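# Place staple stick on open stapler rail

## Task

Pick up one stick of staples from the tray and lay it straddling the open stapler's rail with its legs pointing down, while the stapler sits flat and directly on the table; the result only counts if it stays that way without the robot holding anything, so release the stick and move the grippers away at the end.

## Robot and tools

ROBOT. Two arms, left_arm and right_arm, each with six joints (waist, shoulder, elbow, wrist pitch, wrist yaw, wrist roll) and a parallel gripper. The arm names are labels only; they do not match the left or right side of any picture. Sometimes a held part gets a short tug or a loose object gets nudged.

FRAME. Results report each gripper in one scene frame, in metres: origin on the tabletop midway between the arms, +x out over the table, +z up, and left_arm lies toward +y. Orientation is a quaternion in w,x,y,z order. The fingers extend along the gripper's +z and close along its y axis. The reported position is the point between the finger pads, just under 1 cm behind the tips, and it can be somewhat wrong, more so when the arm is stretched far.

execute_actions takes "actions", a list holding one action, one wait, or nothing, plus an optional "pictures" boolean (images come by default). A refused call sends nothing.
- Empty list: just returns the current state.
- Action: {"rows": [...], "steps": n} with n from 1 to 15 (default 15), each step lasting 1/30 s. Each row drives one step; if there are fewer rows than steps, the last row repeats.
- Wait: {"steps": n} with no rows, n up to 300; it returns once n steps have passed since the previous result, with your reply time counted in.

ROW LAYOUT. Every row is a single list of 14 numbers, each in [-1, 1], covering both arms even if one stays still: left_arm waist, shoulder, elbow, wrist pitch, wrist yaw, wrist roll, gripper opening, then the same seven for right_arm.
- The six joint numbers are offsets, not targets. They are measured from the joint angles in the most recent result that lists them; before any such result in the scene, and for later calls within one reply, they count from wherever the arm is when the action begins. They are not relative to the previous row, so an all-zero row pulls the arm back to that reference rather than holding still. Scale: 1.0 equals 1.202 rad for the waist, 1.258 shoulder, 1.238 elbow, 2.073 wrist pitch, 2.022 each for wrist yaw and roll.
- Stated joint ranges (rad): waist -2.618 to 3.054, shoulder 0.000 to 3.142, elbow 0.000 to 3.142, wrist pitch -1.571 to 1.571, wrist yaw -1.571 to 1.571, wrist roll -2.094 to 2.094. Real ends may differ by up to 0.036 rad either way. Asking for more than 0.036 rad beyond an end gets the call refused; asking past the real end is clipped there, and the result may say "joint sent to its limit" (possibly about an earlier action still running). No such line does not prove there is more room.
- The opening number is absolute: +1 fully open, -1 closed. Apart from near the extremes, the fingers go to where grip_measured would read that value.

MOTION. Joint speed is capped: each step the target stays within 0.202 rad (waist), 0.258 (shoulder), 0.238 (elbow), 0.573 (wrist pitch), 0.522 (yaw, roll) of the measured angle, and if targets would move a gripper over 70 mm from where it is, all that arm's targets are scaled back. Friction may leave a joint up to about 0.031 rad off, and commands smaller than that may not move it. Between calls the arms keep heading to the last row's target until everything nearly stops or a step is HELD; fingers keep closing or opening regardless.

RESULTS. The state line gives each arm's pose. Joint positions and Joint velocities list each arm's joints in order (rad, rad/s) then the finger gap (m, m/s; 0.087 m fully open). grip_measured is the finger opening on the command scale; each gripper may read off by up to about 1 mm, consistently. "joint command not followed" means a clearance check altered or blocked joint targets on some steps (the rest of the row still ran). HELD marks steps where all or part of your row was not sent. Joint torques follow the joint order without the gripper; they include offsets, scale factors and noise, are nonzero in free air, and friction can mask or mimic loads. MOTOR HOT appears from 75 °C; OVER-TEMPERATURE FAULT reports a stop (at 90 °C a 10 s halt of that arm; at 100 °C the arm goes limp and drops). Holding loads heats motors, even while you think.

GRIPPING. To hold something, command an opening below grip_measured: roughly 0.02 below for a firm grip, less for a lighter one. Pads push up to about 20 N; closing fast can squeeze harder and may force the fingers open.

zoom_image: {"camera": name, "region": [x0, y0, x1, y1]} in pixels of that camera's latest image, origin top-left, at most 504 by 504. Cameras, all 896x504: cam_high, cam_low, cam_left_wrist, cam_right_wrist.

finished_scene: {"scene": number of the current scene}. Replying with no tool call ends everything.

TIMING.

AVOID. Knocking or placing anything off the table, letting the arms collide or press on each other, dropping or slipping objects, slamming, hard pushes, tipping the stapler, and leaving the stick supported only by a gripper.

Each tool is called after "Request:" by a JSON object that holds its "op" and its "data", one argument or row to a line.

## Session

Request:
{"op": "execute_actions", "data": {
  "actions": []
}}

Scene clock: 0.00 s of 4800.00 s.
left_arm: end_effector_position=(+0.3989, +0.5039, +0.1101) grip_measured=+0.989 end_effector_quat_wxyz=(+0.456, -0.375, +0.785, -0.188) | right_arm: end_effector_position=(+0.3148, -0.4863, +0.1390) grip_measured=+0.980 end_effector_quat_wxyz=(+0.322, +0.711, +0.414, +0.469)
Joint positions: left_arm=[ 0.681  1.637  0.955  0.032  0.558 -0.454  0.087] | right_arm=[-1.033  1.202  0.38   0.302 -0.777  1.632  0.087]
Joint velocities: left_arm=[ 0.007 -0.027  0.002 -0.037 -0.007 -0.037 -0.001] | right_arm=[-0.007  0.002 -0.007  0.022 -0.022 -0.007 -0.   ]
Joint torques (N m, as the arm reports them, + toward a larger angle): no reading
Motor temperatures (°C, as the motors report them): left_arm=[23 25 38 40 25 25] | right_arm=[24 30 35 26 23 25]

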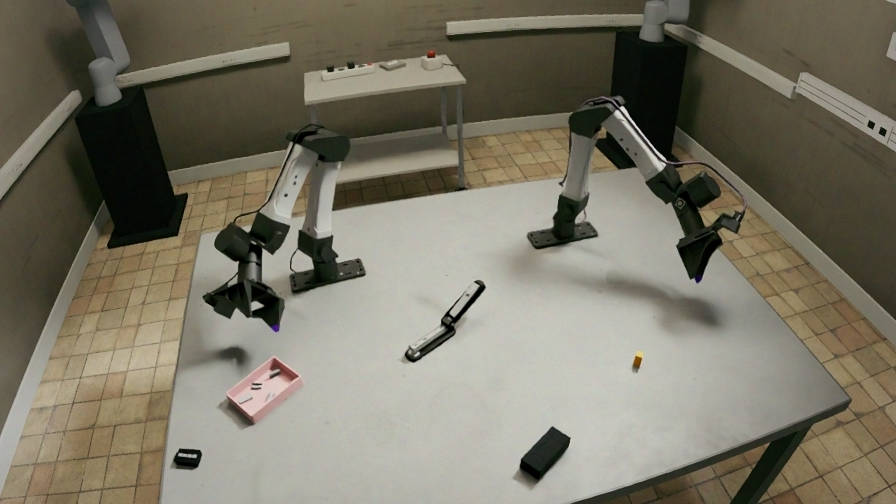

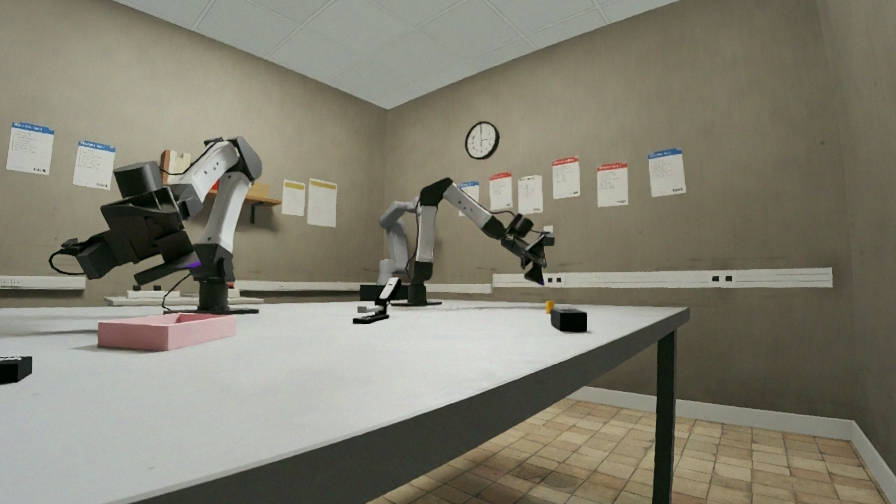

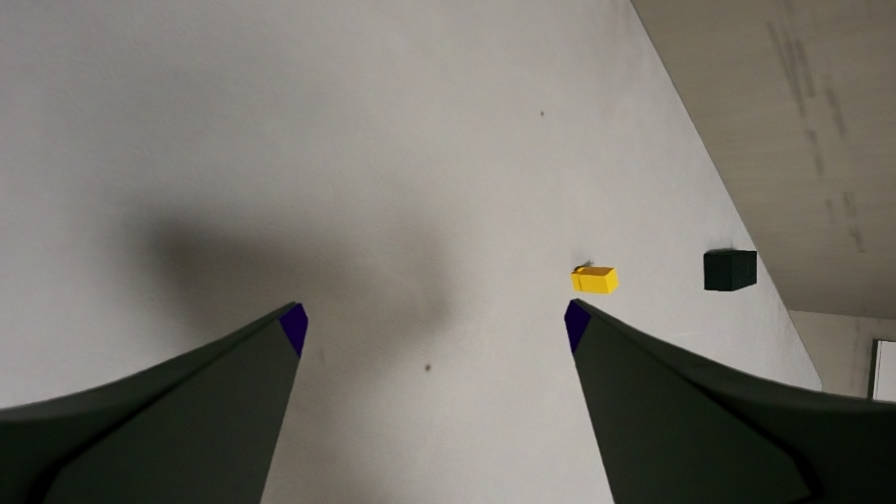

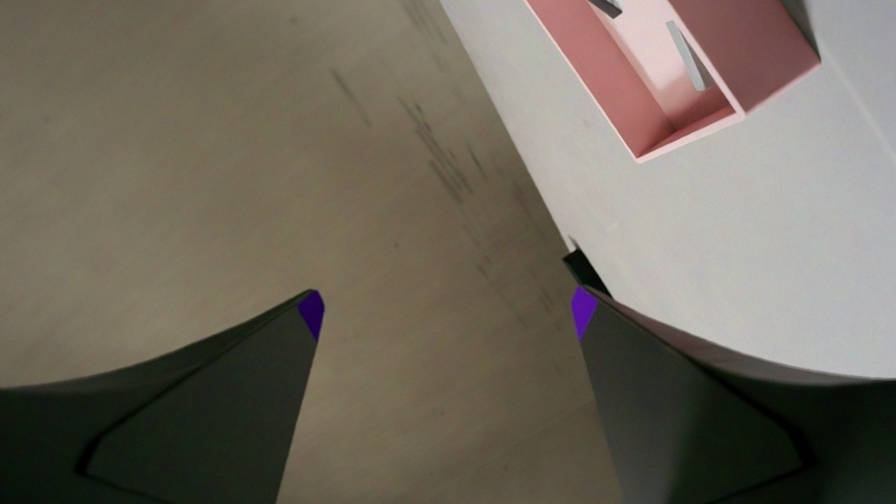

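Request:
{"op": "execute_actions", "data": {
  "actions": [
    {"rows":[[-1.0,-0.86,-0.31,-0.03,-0.276,0.225,0.3,0.45,0.3,1.0,-0.83,0.385,-0.81,0.3]],"steps":15}
  ],
  "pictures": false
}}

Request:
{"op": "execute_actions", "data": {
  "actions": [
    {"steps":60}
  ],
  "pictures": false
}}

Scene clock: 11.03 s of 4800.00 s.
left_arm: end_effector_position=(+0.2870, +0.2085, +0.2771) grip_measured=+0.300 end_effector_quat_wxyz=(+0.694, +0.126, +0.694, -0.144) | right_arm: end_effector_position=(+0.3251, -0.4413, +0.1322) grip_measured=+0.300 end_effector_quat_wxyz=(+0.150, +0.356, +0.922, +0.033)
Joint positions: left_arm=[-0.381  0.558  0.575 -0.013  0.041 -0.025  0.057] | right_arm=[-0.483  1.596  1.369 -1.042 -0.066  0.377  0.057]
Joint velocities: left_arm=[-2.195 -0.54   0.081  0.359 -0.154  0.139 -0.001] | right_arm=[ 0.002 -0.007  1.814 -2.161  0.286 -1.971  0.   ]
Joint torques (N m, as the arm reports them, + toward a larger angle): left_arm=[ 0.64  2.82  6.77  1.31 -0.19  0.13] | right_arm=[-0.97 -7.54  9.69  1.22 -0.11 -0.06]
Motor temperatures (°C, as the motors report them): left_arm=[23 27 39 42 25 25] | right_arm=[24 30 36 28 23 25]
Steps of this call (steps 1 to 90: nothing new was sent; then 7.53 s passed at rest; steps 91 to 105: all 15 steps of this action). Readings (joint positions):
91: left_arm=[0.655 1.607 0.920 0.043 0.466 -0.388] | right_arm=[-1.008 1.223 0.409 0.240 -0.718 1.572]
92: left_arm=[0.603 1.535 0.846 0.040 0.360 -0.314] | right_arm=[-0.958 1.281 0.468 0.159 -0.640 1.498]
94: left_arm=[0.452 1.362 0.693 0.016 0.235 -0.206] | right_arm=[-0.848 1.415 0.598 -0.007 -0.479 1.341]
98: left_arm=[0.133 1.028 0.571 -0.052 0.110 -0.089] | right_arm=[-0.585 1.588 0.904 -0.446 -0.194 0.950]
105: the state above

Scene clock: 13.03 s of 4800.00 s.
left_arm: end_effector_position=(+0.2714, +0.1795, +0.2788) grip_measured=+0.300 end_effector_quat_wxyz=(+0.689, +0.167, +0.683, -0.175) | right_arm: end_effector_position=(+0.2764, -0.4499, +0.1925) grip_measured=+0.300 end_effector_quat_wxyz=(+0.099, +0.185, +0.978, -0.015)
Joint positions: left_arm=[-0.514  0.546  0.576 -0.02   0.013 -0.008  0.057] | right_arm=[-0.483  1.576  1.608 -1.402 -0.006  0.003  0.057]
Joint velocities: left_arm=[ 0.002 -0.012 -0.007 -0.007  0.007 -0.095 -0.   ] | right_arm=[ 0.012 -0.022 -0.007  0.081 -0.007 -0.11  -0.   ]
Joint torques (N m, as the arm reports them, + toward a larger angle): left_arm=[-0.69  1.35  7.07  1.69 -0.12  0.14] | right_arm=[-1.1  -5.65  7.74  0.71 -0.08 -0.08]
Motor temperatures (°C, as the motors report them): left_arm=[23 27 39 42 25 25] | right_arm=[24 30 36 28 23 25]
Steps of this call (steps 1 to 45: the robot went on to your last target; steps 46 to 60: nothing new was sent). Readings (joint positions):
1: left_arm=[-0.445 0.547 0.576 -0.005 0.041 -0.021] | right_arm=[-0.483 1.596 1.436 -1.111 -0.056 0.310]
2: left_arm=[-0.486 0.546 0.576 -0.004 0.041 -0.017] | right_arm=[-0.483 1.596 1.500 -1.167 -0.046 0.249]
4: left_arm=[-0.512 0.546 0.576 -0.015 0.037 -0.013] | right_arm=[-0.483 1.587 1.584 -1.233 -0.031 0.160]
8: left_arm=[-0.514 0.546 0.576 -0.018 0.023 -0.010] | right_arm=[-0.483 1.576 1.608 -1.326 -0.016 0.066]
60: the state above
All arms were judged still, so your last target was given up. Only a new action makes them travel on or press farther. Fingers that are still opening or closing keep moving.

Request:
{"op": "execute_actions", "data": {
  "actions": [
    {"rows":[[0,0,0,0,0,0,0.3,0,0.34,0.21,0,0,0,0.3]],"steps":15}
  ],
  "pictures": false
}}

Request:
{"op": "execute_actions", "data": {
  "actions": [
    {"steps":20}
  ]
}}

Scene clock: 22.57 s of 4800.00 s.
left_arm: end_effector_position=(+0.2714, +0.1795, +0.2788) grip_measured=+0.300 end_effector_quat_wxyz=(+0.689, +0.167, +0.683, -0.175) | right_arm: end_effector_position=(+0.3471, -0.4775, +0.1179) grip_measured=+0.300 end_effector_quat_wxyz=(+0.005, +0.186, +0.983, +0.002)
Joint positions: left_arm=[-0.514  0.546  0.576 -0.02   0.013 -0.008  0.057] | right_arm=[-0.483  2.029  1.858 -1.39  -0.006  0.003  0.057]
Joint velocities: left_arm=[-0.002 -0.002  0.007 -0.007 -0.051  0.037 -0.001] | right_arm=[ 0.002 -0.081 -0.002  0.007 -0.022 -0.007 -0.001]
Joint torques (N m, as the arm reports them, + toward a larger angle): left_arm=[ 0.07  0.71  7.36  1.79 -0.01  0.05] | right_arm=[ -0.29 -11.13   7.5    0.33  -0.16   0.02]
Motor temperatures (°C, as the motors report them): left_arm=[23 26 40 44 25 25] | right_arm=[24 31 37 27 23 25]
Steps of this call (steps 1 to 90: nothing new was sent; then 6.03 s passed at rest; steps 91 to 105: all 15 steps of this action). Readings (joint positions):
91: left_arm=[-0.514 0.546 0.576 -0.020 0.013 -0.008] | right_arm=[-0.483 1.611 1.654 -1.437 -0.006 0.003]
92: left_arm=[-0.514 0.546 0.576 -0.020 0.013 -0.008] | right_arm=[-0.483 1.674 1.737 -1.453 -0.006 0.003]
94: left_arm=[-0.514 0.546 0.576 -0.020 0.013 -0.008] | right_arm=[-0.483 1.805 1.839 -1.414 -0.006 0.003]
98: left_arm=[-0.514 0.546 0.576 -0.020 0.013 -0.008] | right_arm=[-0.483 2.010 1.858 -1.389 -0.006 0.003]
105: the state above

Scene clock: 23.23 s of 4800.00 s.
left_arm: end_effector_position=(+0.2714, +0.1795, +0.2788) grip_measured=+0.300 end_effector_quat_wxyz=(+0.689, +0.167, +0.683, -0.175) | right_arm: end_effector_position=(+0.3471, -0.4775, +0.1188) grip_measured=+0.300 end_effector_quat_wxyz=(+0.007, +0.186, +0.983, +0.002)
Joint positions: left_arm=[-0.514  0.546  0.576 -0.02   0.013 -0.008  0.057] | right_arm=[-0.483  2.026  1.858 -1.39  -0.006  0.003  0.057]
Joint velocities: left_arm=[-0.017  0.002  0.002  0.007  0.007 -0.007  0.001] | right_arm=[-0.012 -0.012 -0.012  0.007 -0.095  0.037 -0.   ]
Joint torques (N m, as the arm reports them, + toward a larger angle): left_arm=[-0.07  0.72  7.45  1.79 -0.05  0.05] | right_arm=[ -0.29 -11.39   7.52   0.35  -0.16   0.02]
Motor temperatures (°C, as the motors report them): left_arm=[23 26 40 44 25 25] | right_arm=[24 31 37 27 23 25]
Steps of this call (steps 1 to 15: the robot went on to your last target; steps 16 to 20: nothing new was sent). Readings (joint positions):
1: left_arm=[-0.514 0.546 0.576 -0.020 0.013 -0.008] | right_arm=[-0.483 2.027 1.858 -1.390 -0.006 0.003]
2: left_arm=[-0.514 0.546 0.576 -0.020 0.013 -0.008] | right_arm=[-0.483 2.026 1.858 -1.390 -0.006 0.003]
4: left_arm=[-0.514 0.546 0.576 -0.020 0.013 -0.008] | right_arm=[-0.483 2.026 1.858 -1.390 -0.006 0.003]
8: left_arm=[-0.514 0.546 0.576 -0.020 0.013 -0.008] | right_arm=[-0.483 2.026 1.858 -1.390 -0.006 0.003]
20: the state above
All arms were judged still, so your last target was given up. Only a new action makes them travel on or press farther. Fingers that are still opening or closing keep moving.

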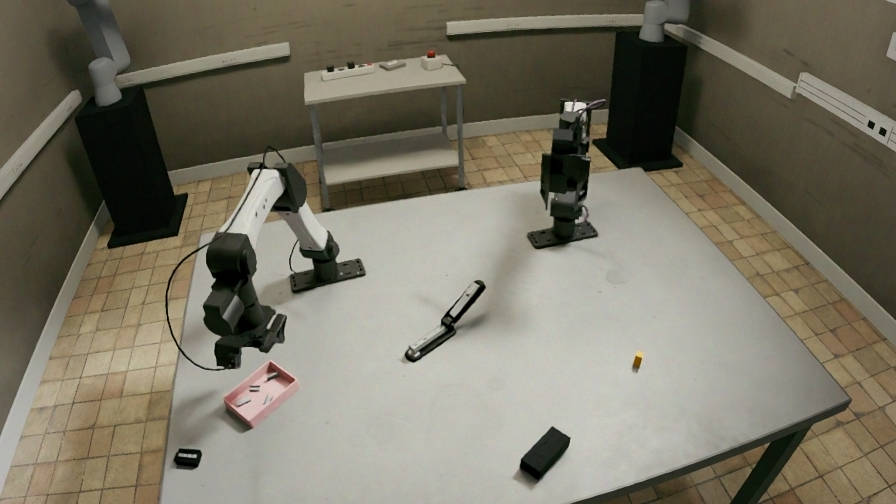

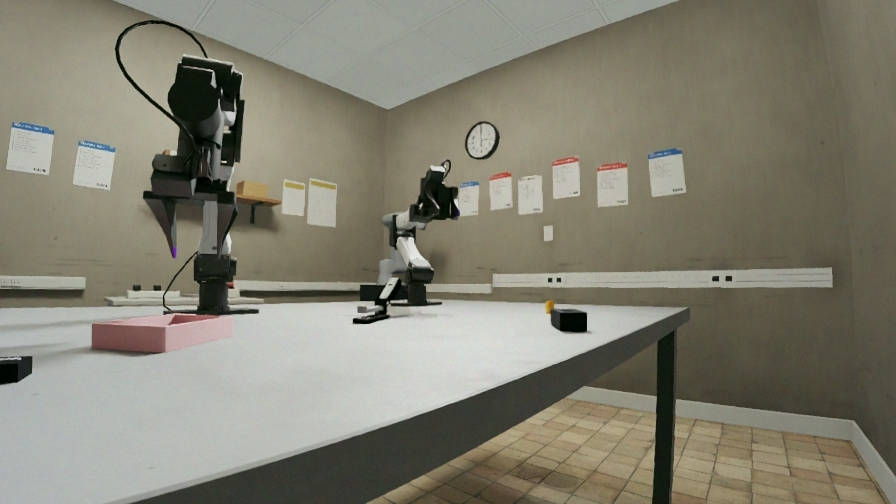

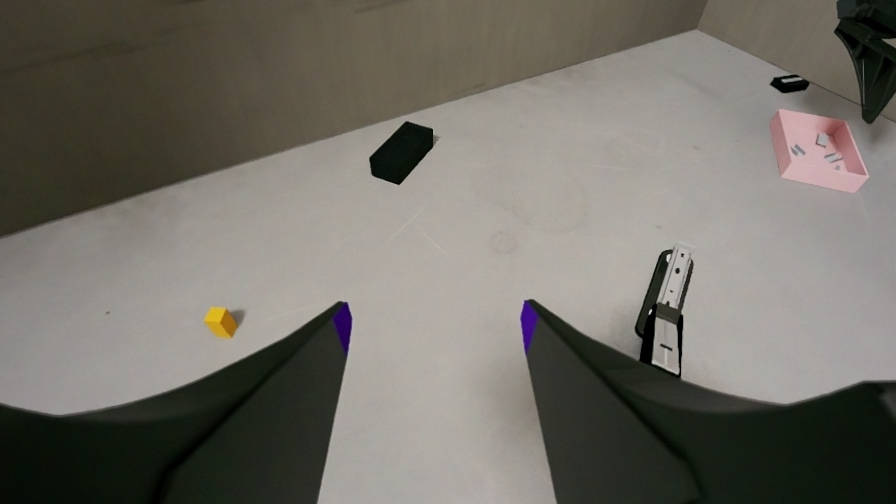

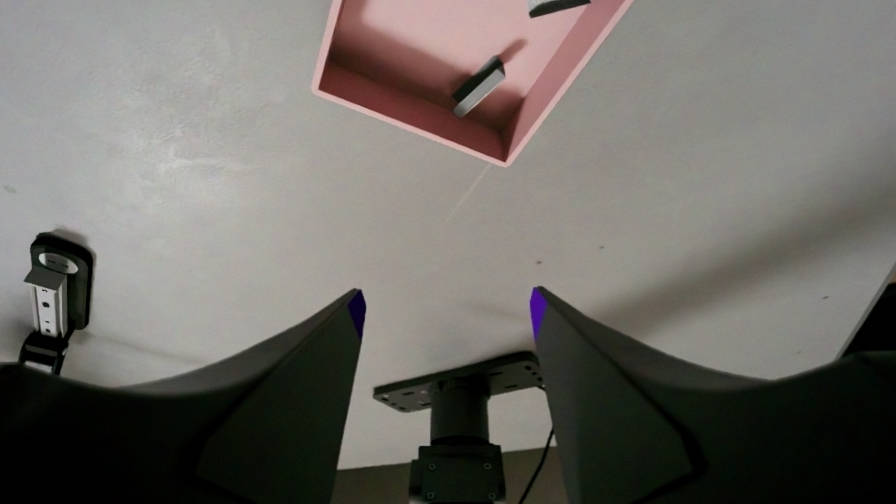

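Request:
{"op": "execute_actions", "data": {
  "actions": [
    {"rows":[[0,0,0,0,0,0,0.3,0,0.17,0.27,-0.05,0,0,0.3]],"steps":15}
  ],
  "pictures": false
}}

Request:
{"op": "execute_actions", "data": {
  "actions": [
    {"steps":20}
  ]
}}

Scene clock: 27.97 s of 4800.00 s.
left_arm: end_effector_position=(+0.2714, +0.1795, +0.2788) grip_measured=+0.300 end_effector_quat_wxyz=(+0.689, +0.167, +0.683, -0.175) | right_arm: end_effector_position=(+0.3912, -0.4947, +0.1113) grip_measured=+0.300 end_effector_quat_wxyz=(+0.011, +0.186, +0.982, +0.001)
Joint positions: left_arm=[-0.514  0.546  0.576 -0.02   0.013 -0.008  0.057] | right_arm=[-0.483  2.24   2.164 -1.473 -0.006  0.003  0.057]
Joint velocities: left_arm=[-0.007  0.002  0.002 -0.007 -0.037  0.022 -0.001] | right_arm=[-0.007  0.007 -0.017 -0.095 -0.007  0.066 -0.   ]
Joint torques (N m, as the arm reports them, + toward a larger angle): left_arm=[ 0.06  0.74  7.47  1.82 -0.04  0.03] | right_arm=[ -0.3  -11.14   9.18   0.29  -0.16   0.02]
Motor temperatures (°C, as the motors report them): left_arm=[23 26 41 44 25 25] | right_arm=[24 34 37 27 23 25]
Steps of this call (steps 1 to 90: nothing new was sent; then 1.23 s passed at rest; steps 91 to 105: all 15 steps of this action). Readings (joint positions):
91: left_arm=[-0.514 0.546 0.576 -0.020 0.013 -0.008] | right_arm=[-0.483 2.058 1.907 -1.431 -0.006 0.003]
92: left_arm=[-0.514 0.546 0.576 -0.020 0.013 -0.008] | right_arm=[-0.483 2.110 1.995 -1.460 -0.006 0.003]
94: left_arm=[-0.514 0.546 0.576 -0.020 0.013 -0.008] | right_arm=[-0.483 2.197 2.118 -1.455 -0.006 0.003]
98: left_arm=[-0.514 0.546 0.576 -0.020 0.013 -0.008] | right_arm=[-0.483 2.240 2.154 -1.459 -0.006 0.003]
105: the state above

Scene clock: 28.63 s of 4800.00 s.
left_arm: end_effector_position=(+0.2714, +0.1795, +0.2788) grip_measured=+0.300 end_effector_quat_wxyz=(+0.689, +0.167, +0.683, -0.175) | right_arm: end_effector_position=(+0.3904, -0.4943, +0.1115) grip_measured=+0.300 end_effector_quat_wxyz=(+0.010, +0.186, +0.983, +0.001)
Joint positions: left_arm=[-0.514  0.546  0.576 -0.02   0.013 -0.008  0.057] | right_arm=[-0.483  2.24   2.164 -1.476 -0.006  0.003  0.057]
Joint velocities: left_arm=[-0.022 -0.007  0.012 -0.022  0.007  0.037 -0.001] | right_arm=[ 0.002 -0.007 -0.007  0.037  0.022  0.037 -0.001]
Joint torques (N m, as the arm reports them, + toward a larger angle): left_arm=[ 0.05  0.73  7.47  1.81 -0.04  0.03] | right_arm=[ -0.3  -11.11   9.15   0.28  -0.16   0.02]
Motor temperatures (°C, as the motors report them): left_arm=[23 26 41 45 25 25] | right_arm=[24 34 37 27 23 25]
Steps of this call (steps 1 to 15: the robot went on to your last target; steps 16 to 20: nothing new was sent). Readings (joint positions):
1: left_arm=[-0.514 0.546 0.576 -0.020 0.013 -0.008] | right_arm=[-0.483 2.240 2.164 -1.473 -0.006 0.003]
2: left_arm=[-0.514 0.546 0.576 -0.020 0.013 -0.008] | right_arm=[-0.483 2.240 2.164 -1.474 -0.006 0.003]
4: left_arm=[-0.514 0.546 0.576 -0.020 0.013 -0.008] | right_arm=[-0.483 2.240 2.164 -1.475 -0.006 0.003]
8: left_arm=[-0.514 0.546 0.576 -0.020 0.013 -0.008] | right_arm=[-0.483 2.240 2.164 -1.476 -0.006 0.003]
20: the state above
All arms were judged still, so your last target was given up. Only a new action makes them travel on or press farther. Fingers that are still opening or closing keep moving.

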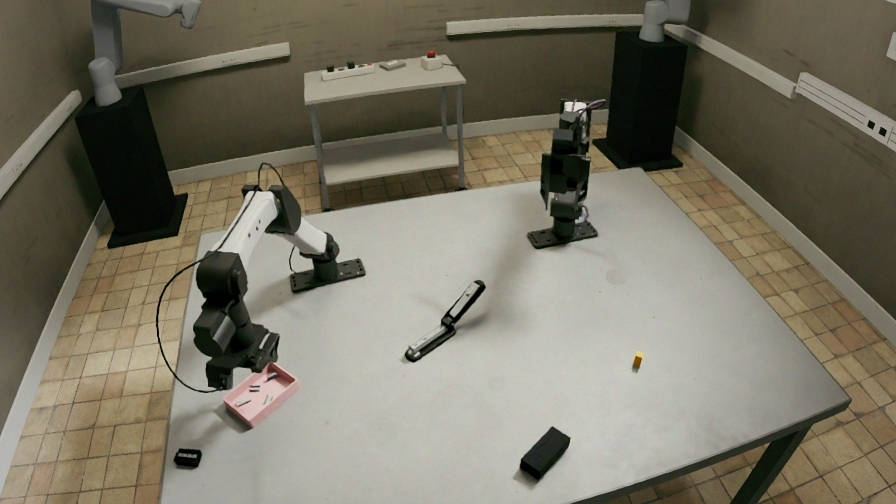

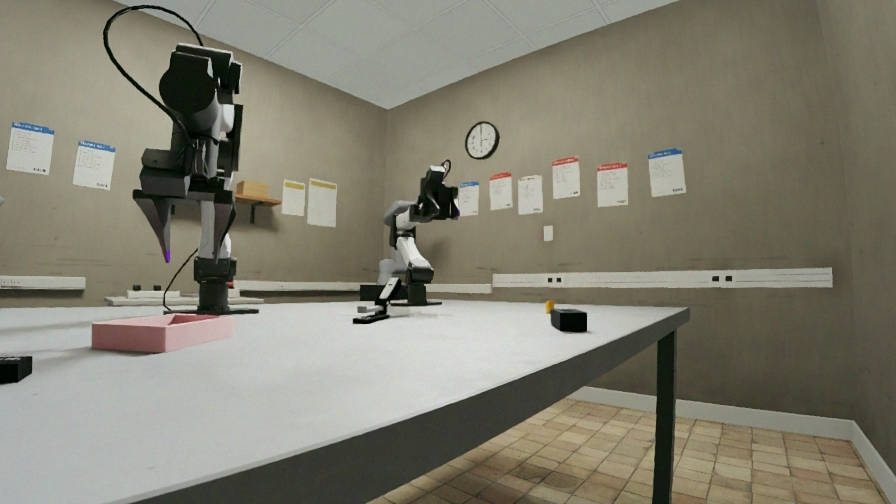

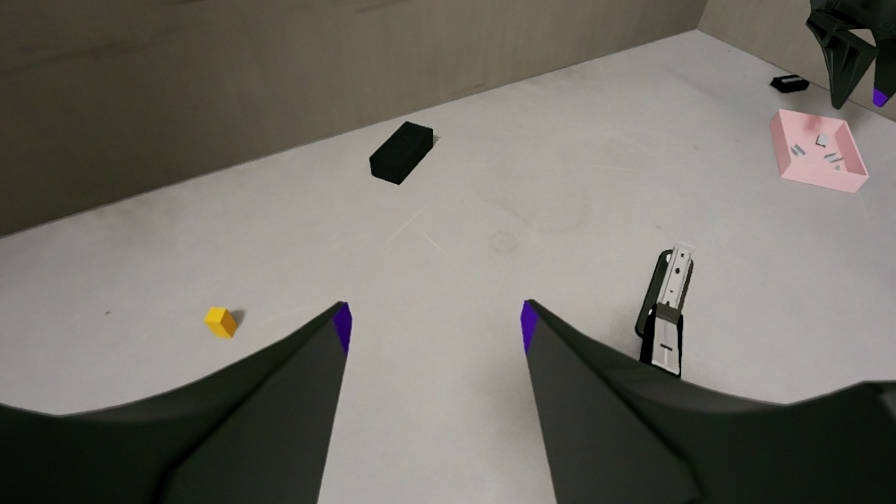

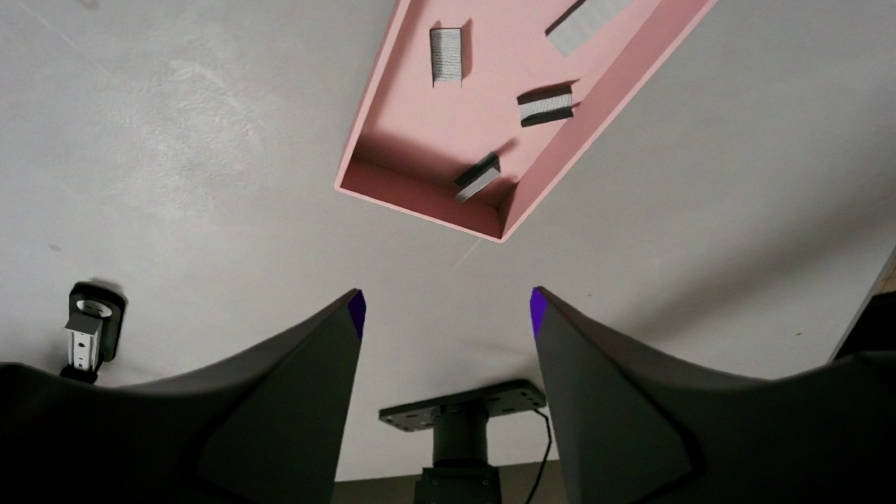

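Request:
{"op": "zoom_image", "data": {
  "camera": "cam_right_wrist",
  "region": [380,0,700,220]
}}

Region (380, 0, 700, 220) of cam_right_wrist's 896x504 image, scaled by 1.575, with more detail than that image has; it fills the top 346 rows of this view, and the rest is white.

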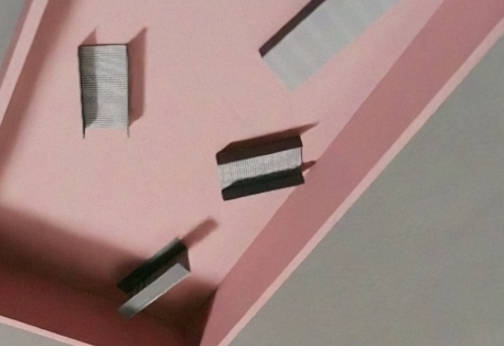

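Request:
{"op": "execute_actions", "data": {
  "actions": [
    {"rows":[[0,0,0,0,0,0,0.3,-0.15,0.3,0.4,-0.04,0,0.35,0.3]],"steps":15}
  ],
  "pictures": false
}}

Request:
{"op": "execute_actions", "data": {
  "actions": [
    {"steps":25}
  ]
}}

Scene clock: 39.77 s of 4800.00 s.
left_arm: end_effector_position=(+0.2714, +0.1795, +0.2788) grip_measured=+0.300 end_effector_quat_wxyz=(+0.689, +0.167, +0.683, -0.175) | right_arm: end_effector_position=(+0.4333, -0.5797, +0.0476) grip_measured=+0.300 end_effector_quat_wxyz=(+0.010, +0.578, +0.816, +0.005)
Joint positions: left_arm=[-0.514  0.546  0.576 -0.02   0.013 -0.008  0.057] | right_arm=[-0.674  2.642  2.632 -1.54  -0.008  0.67   0.057]
Joint velocities: left_arm=[-0.012  0.002  0.012 -0.037  0.037 -0.051 -0.   ] | right_arm=[ 0.159 -0.017 -0.007  0.066  0.007  0.212 -0.   ]
Joint torques (N m, as the arm reports them, + toward a larger angle): left_arm=[-0.07  0.7   7.44  1.79 -0.04  0.05] | right_arm=[ -0.16 -15.08   8.87   0.25  -0.09   0.12]
Motor temperatures (°C, as the motors report them): left_arm=[23 26 42 45 25 25] | right_arm=[24 37 39 26 23 25]
Steps of this call (steps 1 to 90: nothing new was sent; then 7.63 s passed at rest; steps 91 to 105: all 15 steps of this action). Readings (joint positions):
91: left_arm=[-0.514 0.546 0.576 -0.020 0.013 -0.008] | right_arm=[-0.494 2.272 2.211 -1.509 -0.012 0.071]
92: left_arm=[-0.514 0.546 0.576 -0.020 0.013 -0.008] | right_arm=[-0.515 2.324 2.292 -1.526 -0.017 0.154]
94: left_arm=[-0.514 0.546 0.576 -0.020 0.013 -0.008] | right_arm=[-0.578 2.452 2.449 -1.528 -0.017 0.320]
98: left_arm=[-0.514 0.546 0.576 -0.020 0.013 -0.008] | right_arm=[-0.683 2.626 2.603 -1.523 -0.007 0.547]
105: the state above

Scene clock: 40.60 s of 4800.00 s.
left_arm: end_effector_position=(+0.2714, +0.1795, +0.2788) grip_measured=+0.300 end_effector_quat_wxyz=(+0.689, +0.167, +0.683, -0.175) | right_arm: end_effector_position=(+0.4366, -0.5745, +0.0477) grip_measured=+0.300 end_effector_quat_wxyz=(+0.009, +0.587, +0.810, +0.005)
Joint positions: left_arm=[-0.514  0.546  0.576 -0.02   0.013 -0.008  0.057] | right_arm=[-0.663  2.642  2.632 -1.542 -0.008  0.702  0.057]
Joint velocities: left_arm=[-0.007 -0.007 -0.007  0.037  0.007  0.022  0.   ] | right_arm=[-0.002  0.002 -0.002 -0.11   0.095  0.022 -0.   ]
Joint torques (N m, as the arm reports them, + toward a larger angle): left_arm=[-0.1   0.71  7.4   1.8   0.    0.03] | right_arm=[ -0.24 -15.1    8.84   0.26  -0.1    0.13]
Motor temperatures (°C, as the motors report them): left_arm=[23 26 42 46 25 25] | right_arm=[24 38 39 26 23 25]
Steps of this call (steps 1 to 25: the robot went on to your last target). Readings (joint positions):
1: left_arm=[-0.514 0.546 0.576 -0.020 0.013 -0.008] | right_arm=[-0.670 2.642 2.632 -1.540 -0.008 0.677]
2: left_arm=[-0.514 0.546 0.576 -0.020 0.013 -0.008] | right_arm=[-0.666 2.642 2.632 -1.541 -0.008 0.682]
4: left_arm=[-0.514 0.546 0.576 -0.020 0.013 -0.008] | right_arm=[-0.663 2.642 2.632 -1.541 -0.008 0.689]
8: left_arm=[-0.514 0.546 0.576 -0.020 0.013 -0.008] | right_arm=[-0.663 2.642 2.632 -1.541 -0.008 0.697]
25: the state above

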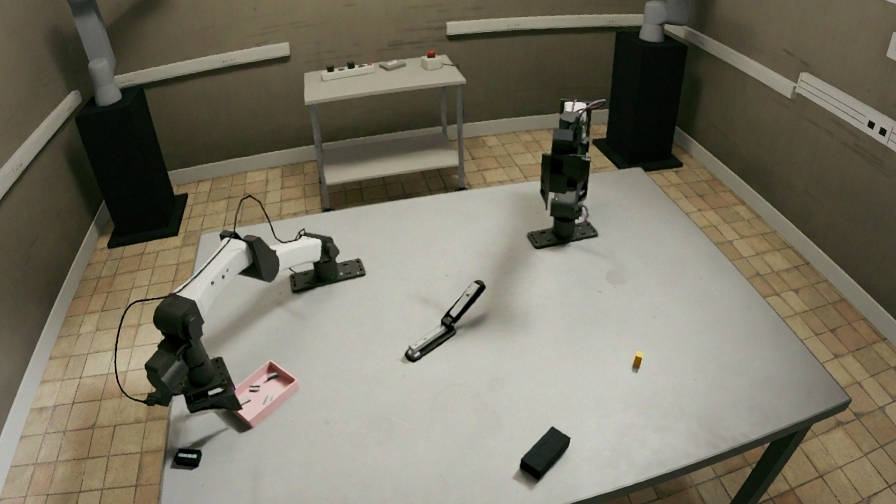

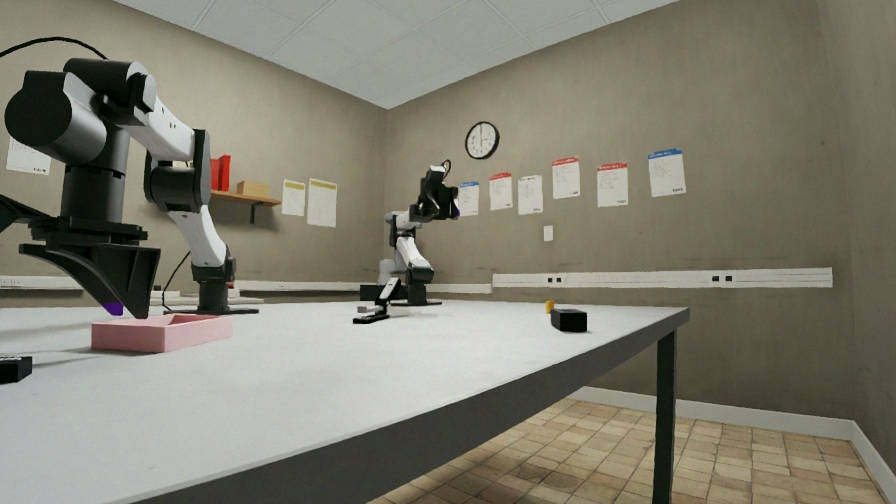

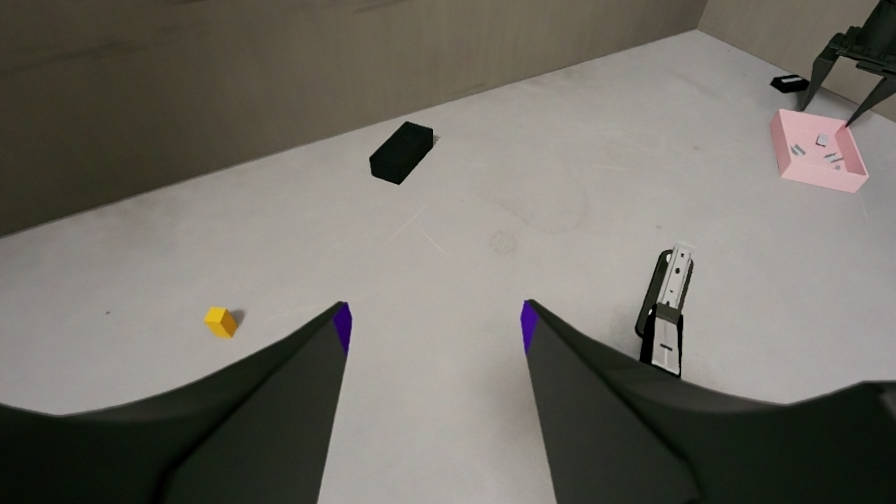

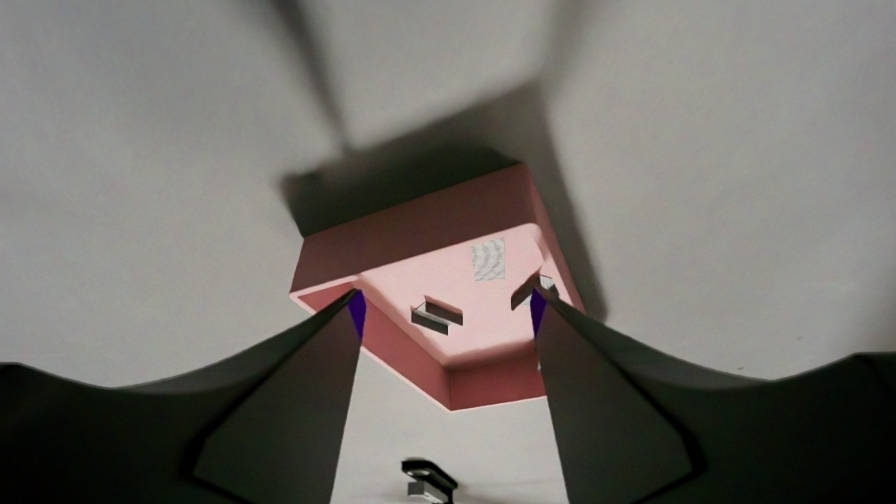

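Request:
{"op": "execute_actions", "data": {
  "actions": [
    {"rows":[[0,0,0,0,0,0,0.3,-0.035,0,-0.06,0.03,0,0,-0.3]],"steps":15}
  ],
  "pictures": false
}}

Request:
{"op": "execute_actions", "data": {
  "actions": [
    {"steps":15}
  ]
}}

Scene clock: 53.07 s of 4800.00 s.
left_arm: end_effector_position=(+0.2714, +0.1795, +0.2788) grip_measured=+0.300 end_effector_quat_wxyz=(+0.689, +0.167, +0.683, -0.175) | right_arm: end_effector_position=(+0.4255, -0.5886, +0.0364) grip_measured=-0.300 end_effector_quat_wxyz=(-0.001, +0.603, +0.798, +0.007)
Joint positions: left_arm=[-0.514  0.546  0.576 -0.02   0.013 -0.008  0.057] | right_arm=[-0.703  2.641  2.581 -1.512 -0.013  0.702  0.031]
Joint velocities: left_arm=[-0.002 -0.027 -0.002 -0.095 -0.037 -0.037 -0.001] | right_arm=[ 0.007 -0.017  0.002 -0.007 -0.007  0.051 -0.   ]
Joint torques (N m, as the arm reports them, + toward a larger angle): left_arm=[-0.03  0.66  7.47  1.75 -0.03  0.04] | right_arm=[ -0.46 -13.09   4.6    0.78  -0.07   0.02]
Motor temperatures (°C, as the motors report them): left_arm=[23 26 42 46 25 25] | right_arm=[24 46 40 26 23 25]
Steps of this call (steps 1 to 15: the robot went on to your last target; steps 16 to 90: nothing new was sent; then 8.97 s passed at rest; steps 91 to 105: all 15 steps of this action). Readings (joint positions):
91: left_arm=[-0.514 0.546 0.576 -0.020 0.013 -0.008] | right_arm=[-0.666 2.642 2.623 -1.535 -0.009 0.702]
92: left_arm=[-0.514 0.546 0.576 -0.020 0.013 -0.008] | right_arm=[-0.670 2.641 2.610 -1.526 -0.009 0.702]
94: left_arm=[-0.514 0.546 0.576 -0.020 0.013 -0.008] | right_arm=[-0.682 2.641 2.587 -1.517 -0.012 0.702]
98: left_arm=[-0.514 0.546 0.576 -0.020 0.013 -0.008] | right_arm=[-0.702 2.641 2.581 -1.514 -0.013 0.702]
105: the state above

Scene clock: 53.57 s of 4800.00 s.
left_arm: end_effector_position=(+0.2714, +0.1795, +0.2788) grip_measured=+0.300 end_effector_quat_wxyz=(+0.689, +0.167, +0.683, -0.175) | right_arm: end_effector_position=(+0.4255, -0.5886, +0.0364) grip_measured=-0.300 end_effector_quat_wxyz=(-0.001, +0.603, +0.798, +0.007)
Joint positions: left_arm=[-0.514  0.546  0.576 -0.02   0.013 -0.008  0.057] | right_arm=[-0.703  2.641  2.581 -1.512 -0.013  0.702  0.031]
Joint velocities: left_arm=[-0.012  0.002  0.007  0.11  -0.007 -0.022 -0.001] | right_arm=[ 0.007 -0.017 -0.002 -0.007 -0.066  0.007 -0.001]
Joint torques (N m, as the arm reports them, + toward a larger angle): left_arm=[ 0.    0.65  7.42  1.79 -0.02  0.04] | right_arm=[ -0.46 -13.07   4.56   0.78  -0.09   0.02]
Motor temperatures (°C, as the motors report them): left_arm=[23 26 42 46 25 25] | right_arm=[24 46 40 26 23 25]
Steps of this call (steps 1 to 15: the robot went on to your last target). Readings (joint positions):
1: left_arm=[-0.514 0.546 0.576 -0.020 0.013 -0.008] | right_arm=[-0.703 2.641 2.581 -1.512 -0.013 0.702]
2: left_arm=[-0.514 0.546 0.576 -0.020 0.013 -0.008] | right_arm=[-0.703 2.641 2.581 -1.512 -0.013 0.702]
4: left_arm=[-0.514 0.546 0.576 -0.020 0.013 -0.008] | right_arm=[-0.703 2.641 2.581 -1.512 -0.013 0.702]
8: left_arm=[-0.514 0.546 0.576 -0.020 0.013 -0.008] | right_arm=[-0.703 2.641 2.581 -1.512 -0.013 0.702]
15: the state above
All arms were judged still, so your last target was given up. Only a new action makes them travel on or press farther. Fingers that are still opening or closing keep moving.

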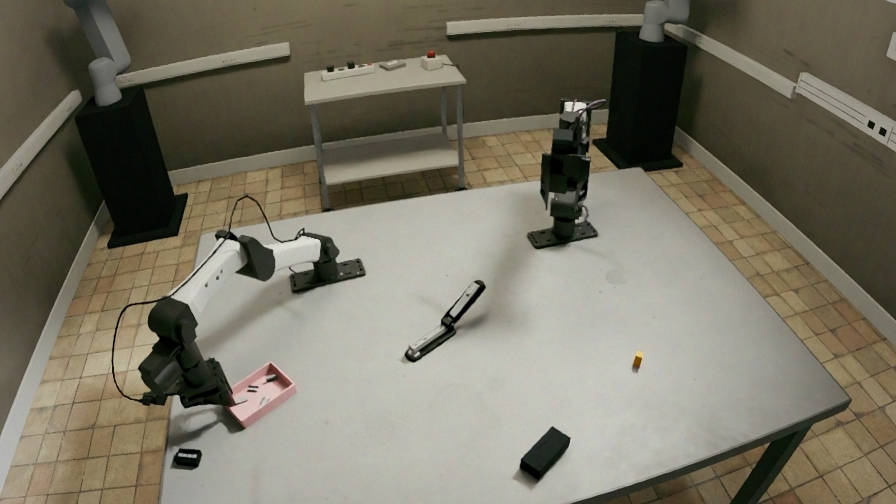

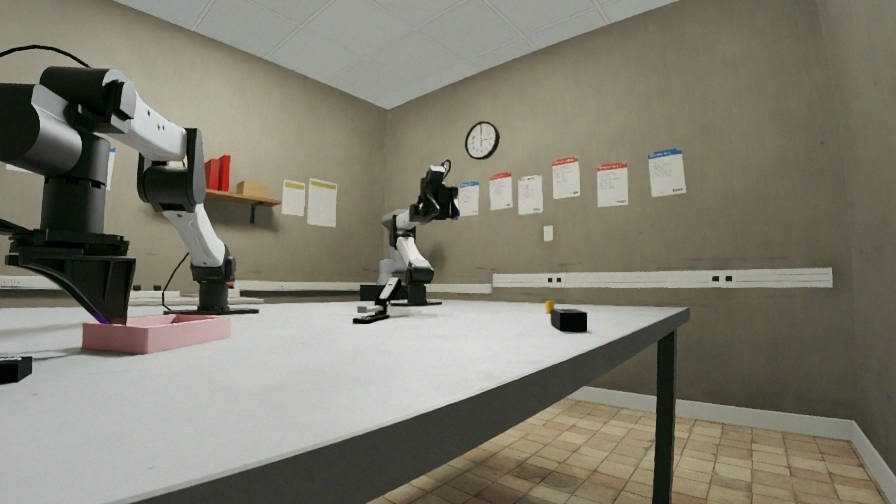

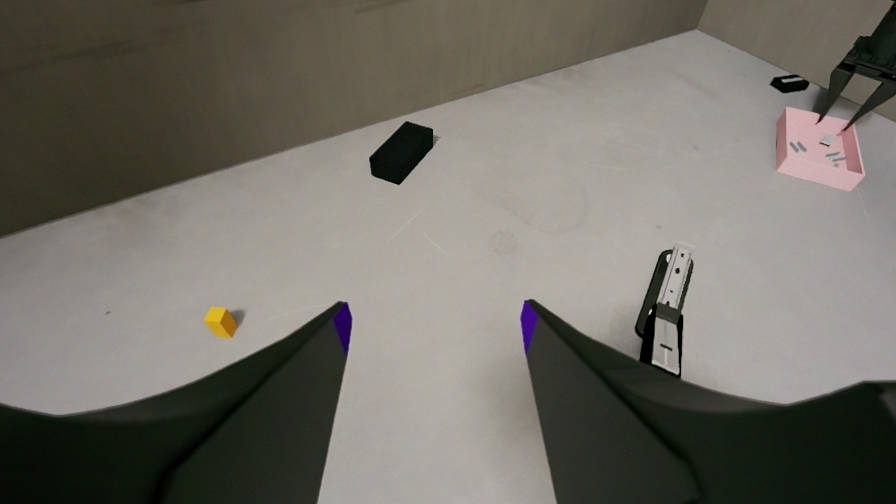

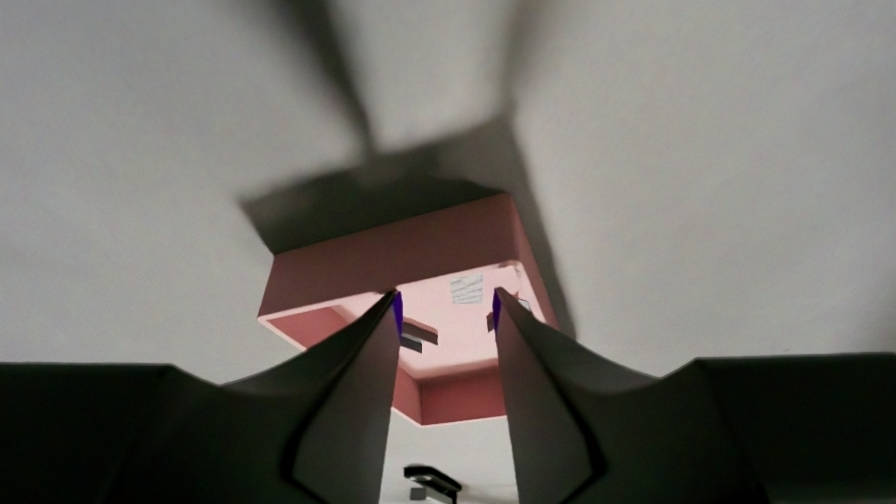

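Request:
{"op": "execute_actions", "data": {
  "actions": [
    {"rows":[[0,0,0,0,0,0,0.3,0,-0.05,0,0,0,0,-0.3],[0,0,0,0,0,0,0.3,0,-0.05,0,0,0,0,-0.3],[0,0,0,0,0,0,0.3,0,-0.05,0,0,0,0,-0.3],[0,0,0,0,0,0,0.3,0,-0.05,0,0,0,0,-0.3],[0,0,0,0,0,0,0.3,0,-0.05,0,0,0,0,-0.3],[0,0,0,0,0,0,0.3,0,-0.09,-0.07,-0.02,0,0,-0.3]],"steps":15}
  ],
  "pictures": false
}}

Request:
{"op": "execute_actions", "data": {
  "actions": [
    {"steps":15}
  ]
}}

Scene clock: 63.63 s of 4800.00 s.
left_arm: end_effector_position=(+0.2714, +0.1795, +0.2788) grip_measured=+0.300 end_effector_quat_wxyz=(+0.689, +0.167, +0.683, -0.175) | right_arm: end_effector_position=(+0.4154, -0.5819, +0.0644) grip_measured=-0.300 end_effector_quat_wxyz=(+0.003, +0.603, +0.798, +0.007)
Joint positions: left_arm=[-0.514  0.546  0.576 -0.02   0.013 -0.008  0.057] | right_arm=[-0.703  2.548  2.519 -1.534 -0.013  0.702  0.031]
Joint velocities: left_arm=[ 0.007 -0.012  0.002 -0.081  0.007 -0.037 -0.001] | right_arm=[ 0.007  0.002 -0.061 -0.022 -0.007  0.022  0.001]
Joint torques (N m, as the arm reports them, + toward a larger angle): left_arm=[-0.01  0.7   7.38  1.79 -0.03  0.02] | right_arm=[ -0.28 -14.4    4.68   0.24  -0.12   0.02]
Motor temperatures (°C, as the motors report them): left_arm=[23 25 43 47 25 25] | right_arm=[24 48 39 26 23 25]
Steps of this call (steps 1 to 90: nothing new was sent; then 6.57 s passed at rest; steps 91 to 105: all 15 steps of this action). Readings (joint positions):
91: left_arm=[-0.514 0.546 0.576 -0.020 0.013 -0.008] | right_arm=[-0.703 2.637 2.581 -1.512 -0.013 0.702]
92: left_arm=[-0.514 0.546 0.576 -0.020 0.013 -0.008] | right_arm=[-0.703 2.634 2.581 -1.512 -0.013 0.702]
94: left_arm=[-0.514 0.546 0.576 -0.020 0.013 -0.008] | right_arm=[-0.703 2.621 2.581 -1.512 -0.013 0.702]
98: left_arm=[-0.514 0.546 0.576 -0.020 0.013 -0.008] | right_arm=[-0.703 2.568 2.530 -1.524 -0.013 0.702]
105: the state above

Scene clock: 64.13 s of 4800.00 s.
left_arm: end_effector_position=(+0.2714, +0.1795, +0.2788) grip_measured=+0.300 end_effector_quat_wxyz=(+0.689, +0.167, +0.683, -0.175) | right_arm: end_effector_position=(+0.4147, -0.5813, +0.0639) grip_measured=-0.300 end_effector_quat_wxyz=(+0.001, +0.603, +0.798, +0.007)
Joint positions: left_arm=[-0.514  0.546  0.576 -0.02   0.013 -0.008  0.057] | right_arm=[-0.703  2.548  2.516 -1.536 -0.013  0.702  0.031]
Joint velocities: left_arm=[ 0.002  0.002 -0.017 -0.051 -0.007  0.051 -0.   ] | right_arm=[-0.007 -0.022 -0.007  0.007 -0.081 -0.007  0.   ]
Joint torques (N m, as the arm reports them, + toward a larger angle): left_arm=[-0.07  0.77  7.4   1.79 -0.03  0.01] | right_arm=[ -0.29 -14.38   4.61   0.22  -0.12   0.02]
Motor temperatures (°C, as the motors report them): left_arm=[23 25 43 47 25 25] | right_arm=[24 48 39 26 23 25]
Steps of this call (steps 1 to 15: the robot went on to your last target). Readings (joint positions):
1: left_arm=[-0.514 0.546 0.576 -0.020 0.013 -0.008] | right_arm=[-0.703 2.548 2.517 -1.535 -0.013 0.702]
2: left_arm=[-0.514 0.546 0.576 -0.020 0.013 -0.008] | right_arm=[-0.703 2.548 2.516 -1.536 -0.013 0.702]
4: left_arm=[-0.514 0.546 0.576 -0.020 0.013 -0.008] | right_arm=[-0.703 2.548 2.516 -1.536 -0.013 0.702]
8: left_arm=[-0.514 0.546 0.576 -0.020 0.013 -0.008] | right_arm=[-0.703 2.548 2.516 -1.536 -0.013 0.702]
15: the state above
All arms were judged still, so your last target was given up. Only a new action makes them travel on or press farther. Fingers that are still opening or closing keep moving.

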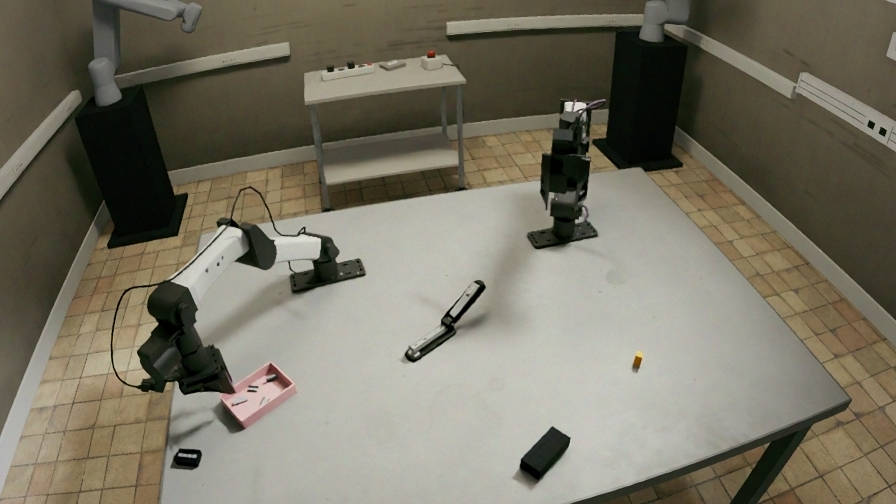

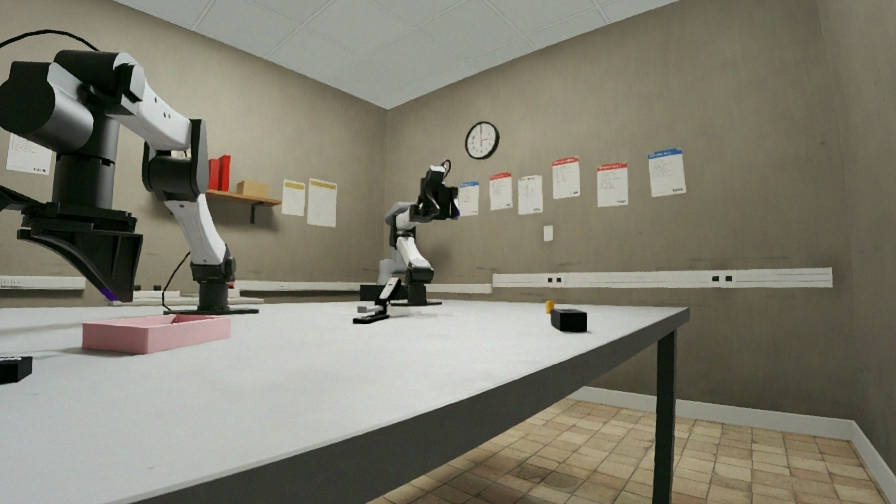

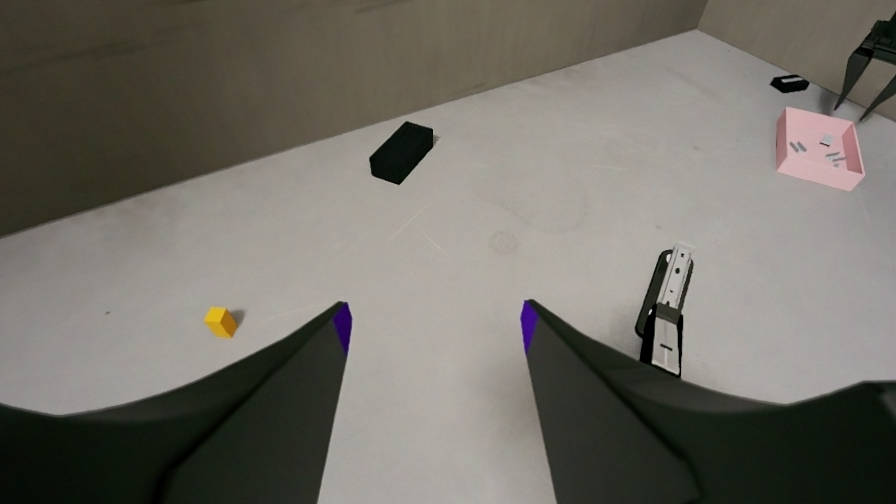

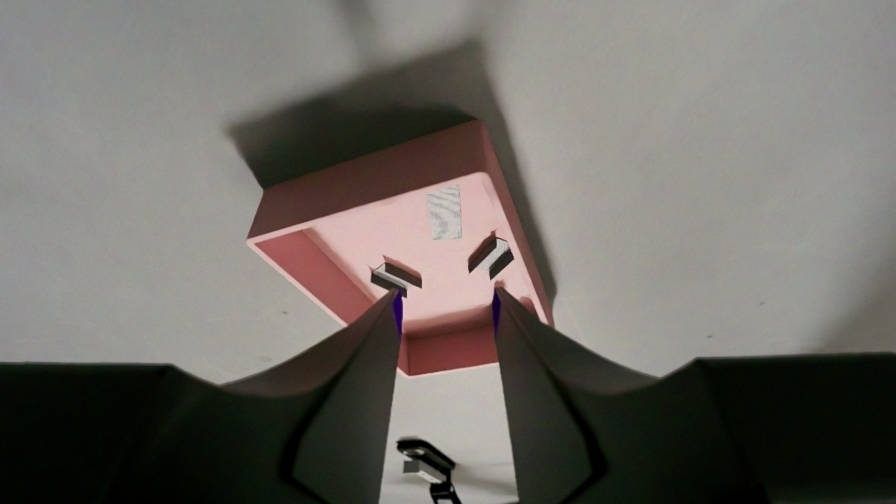

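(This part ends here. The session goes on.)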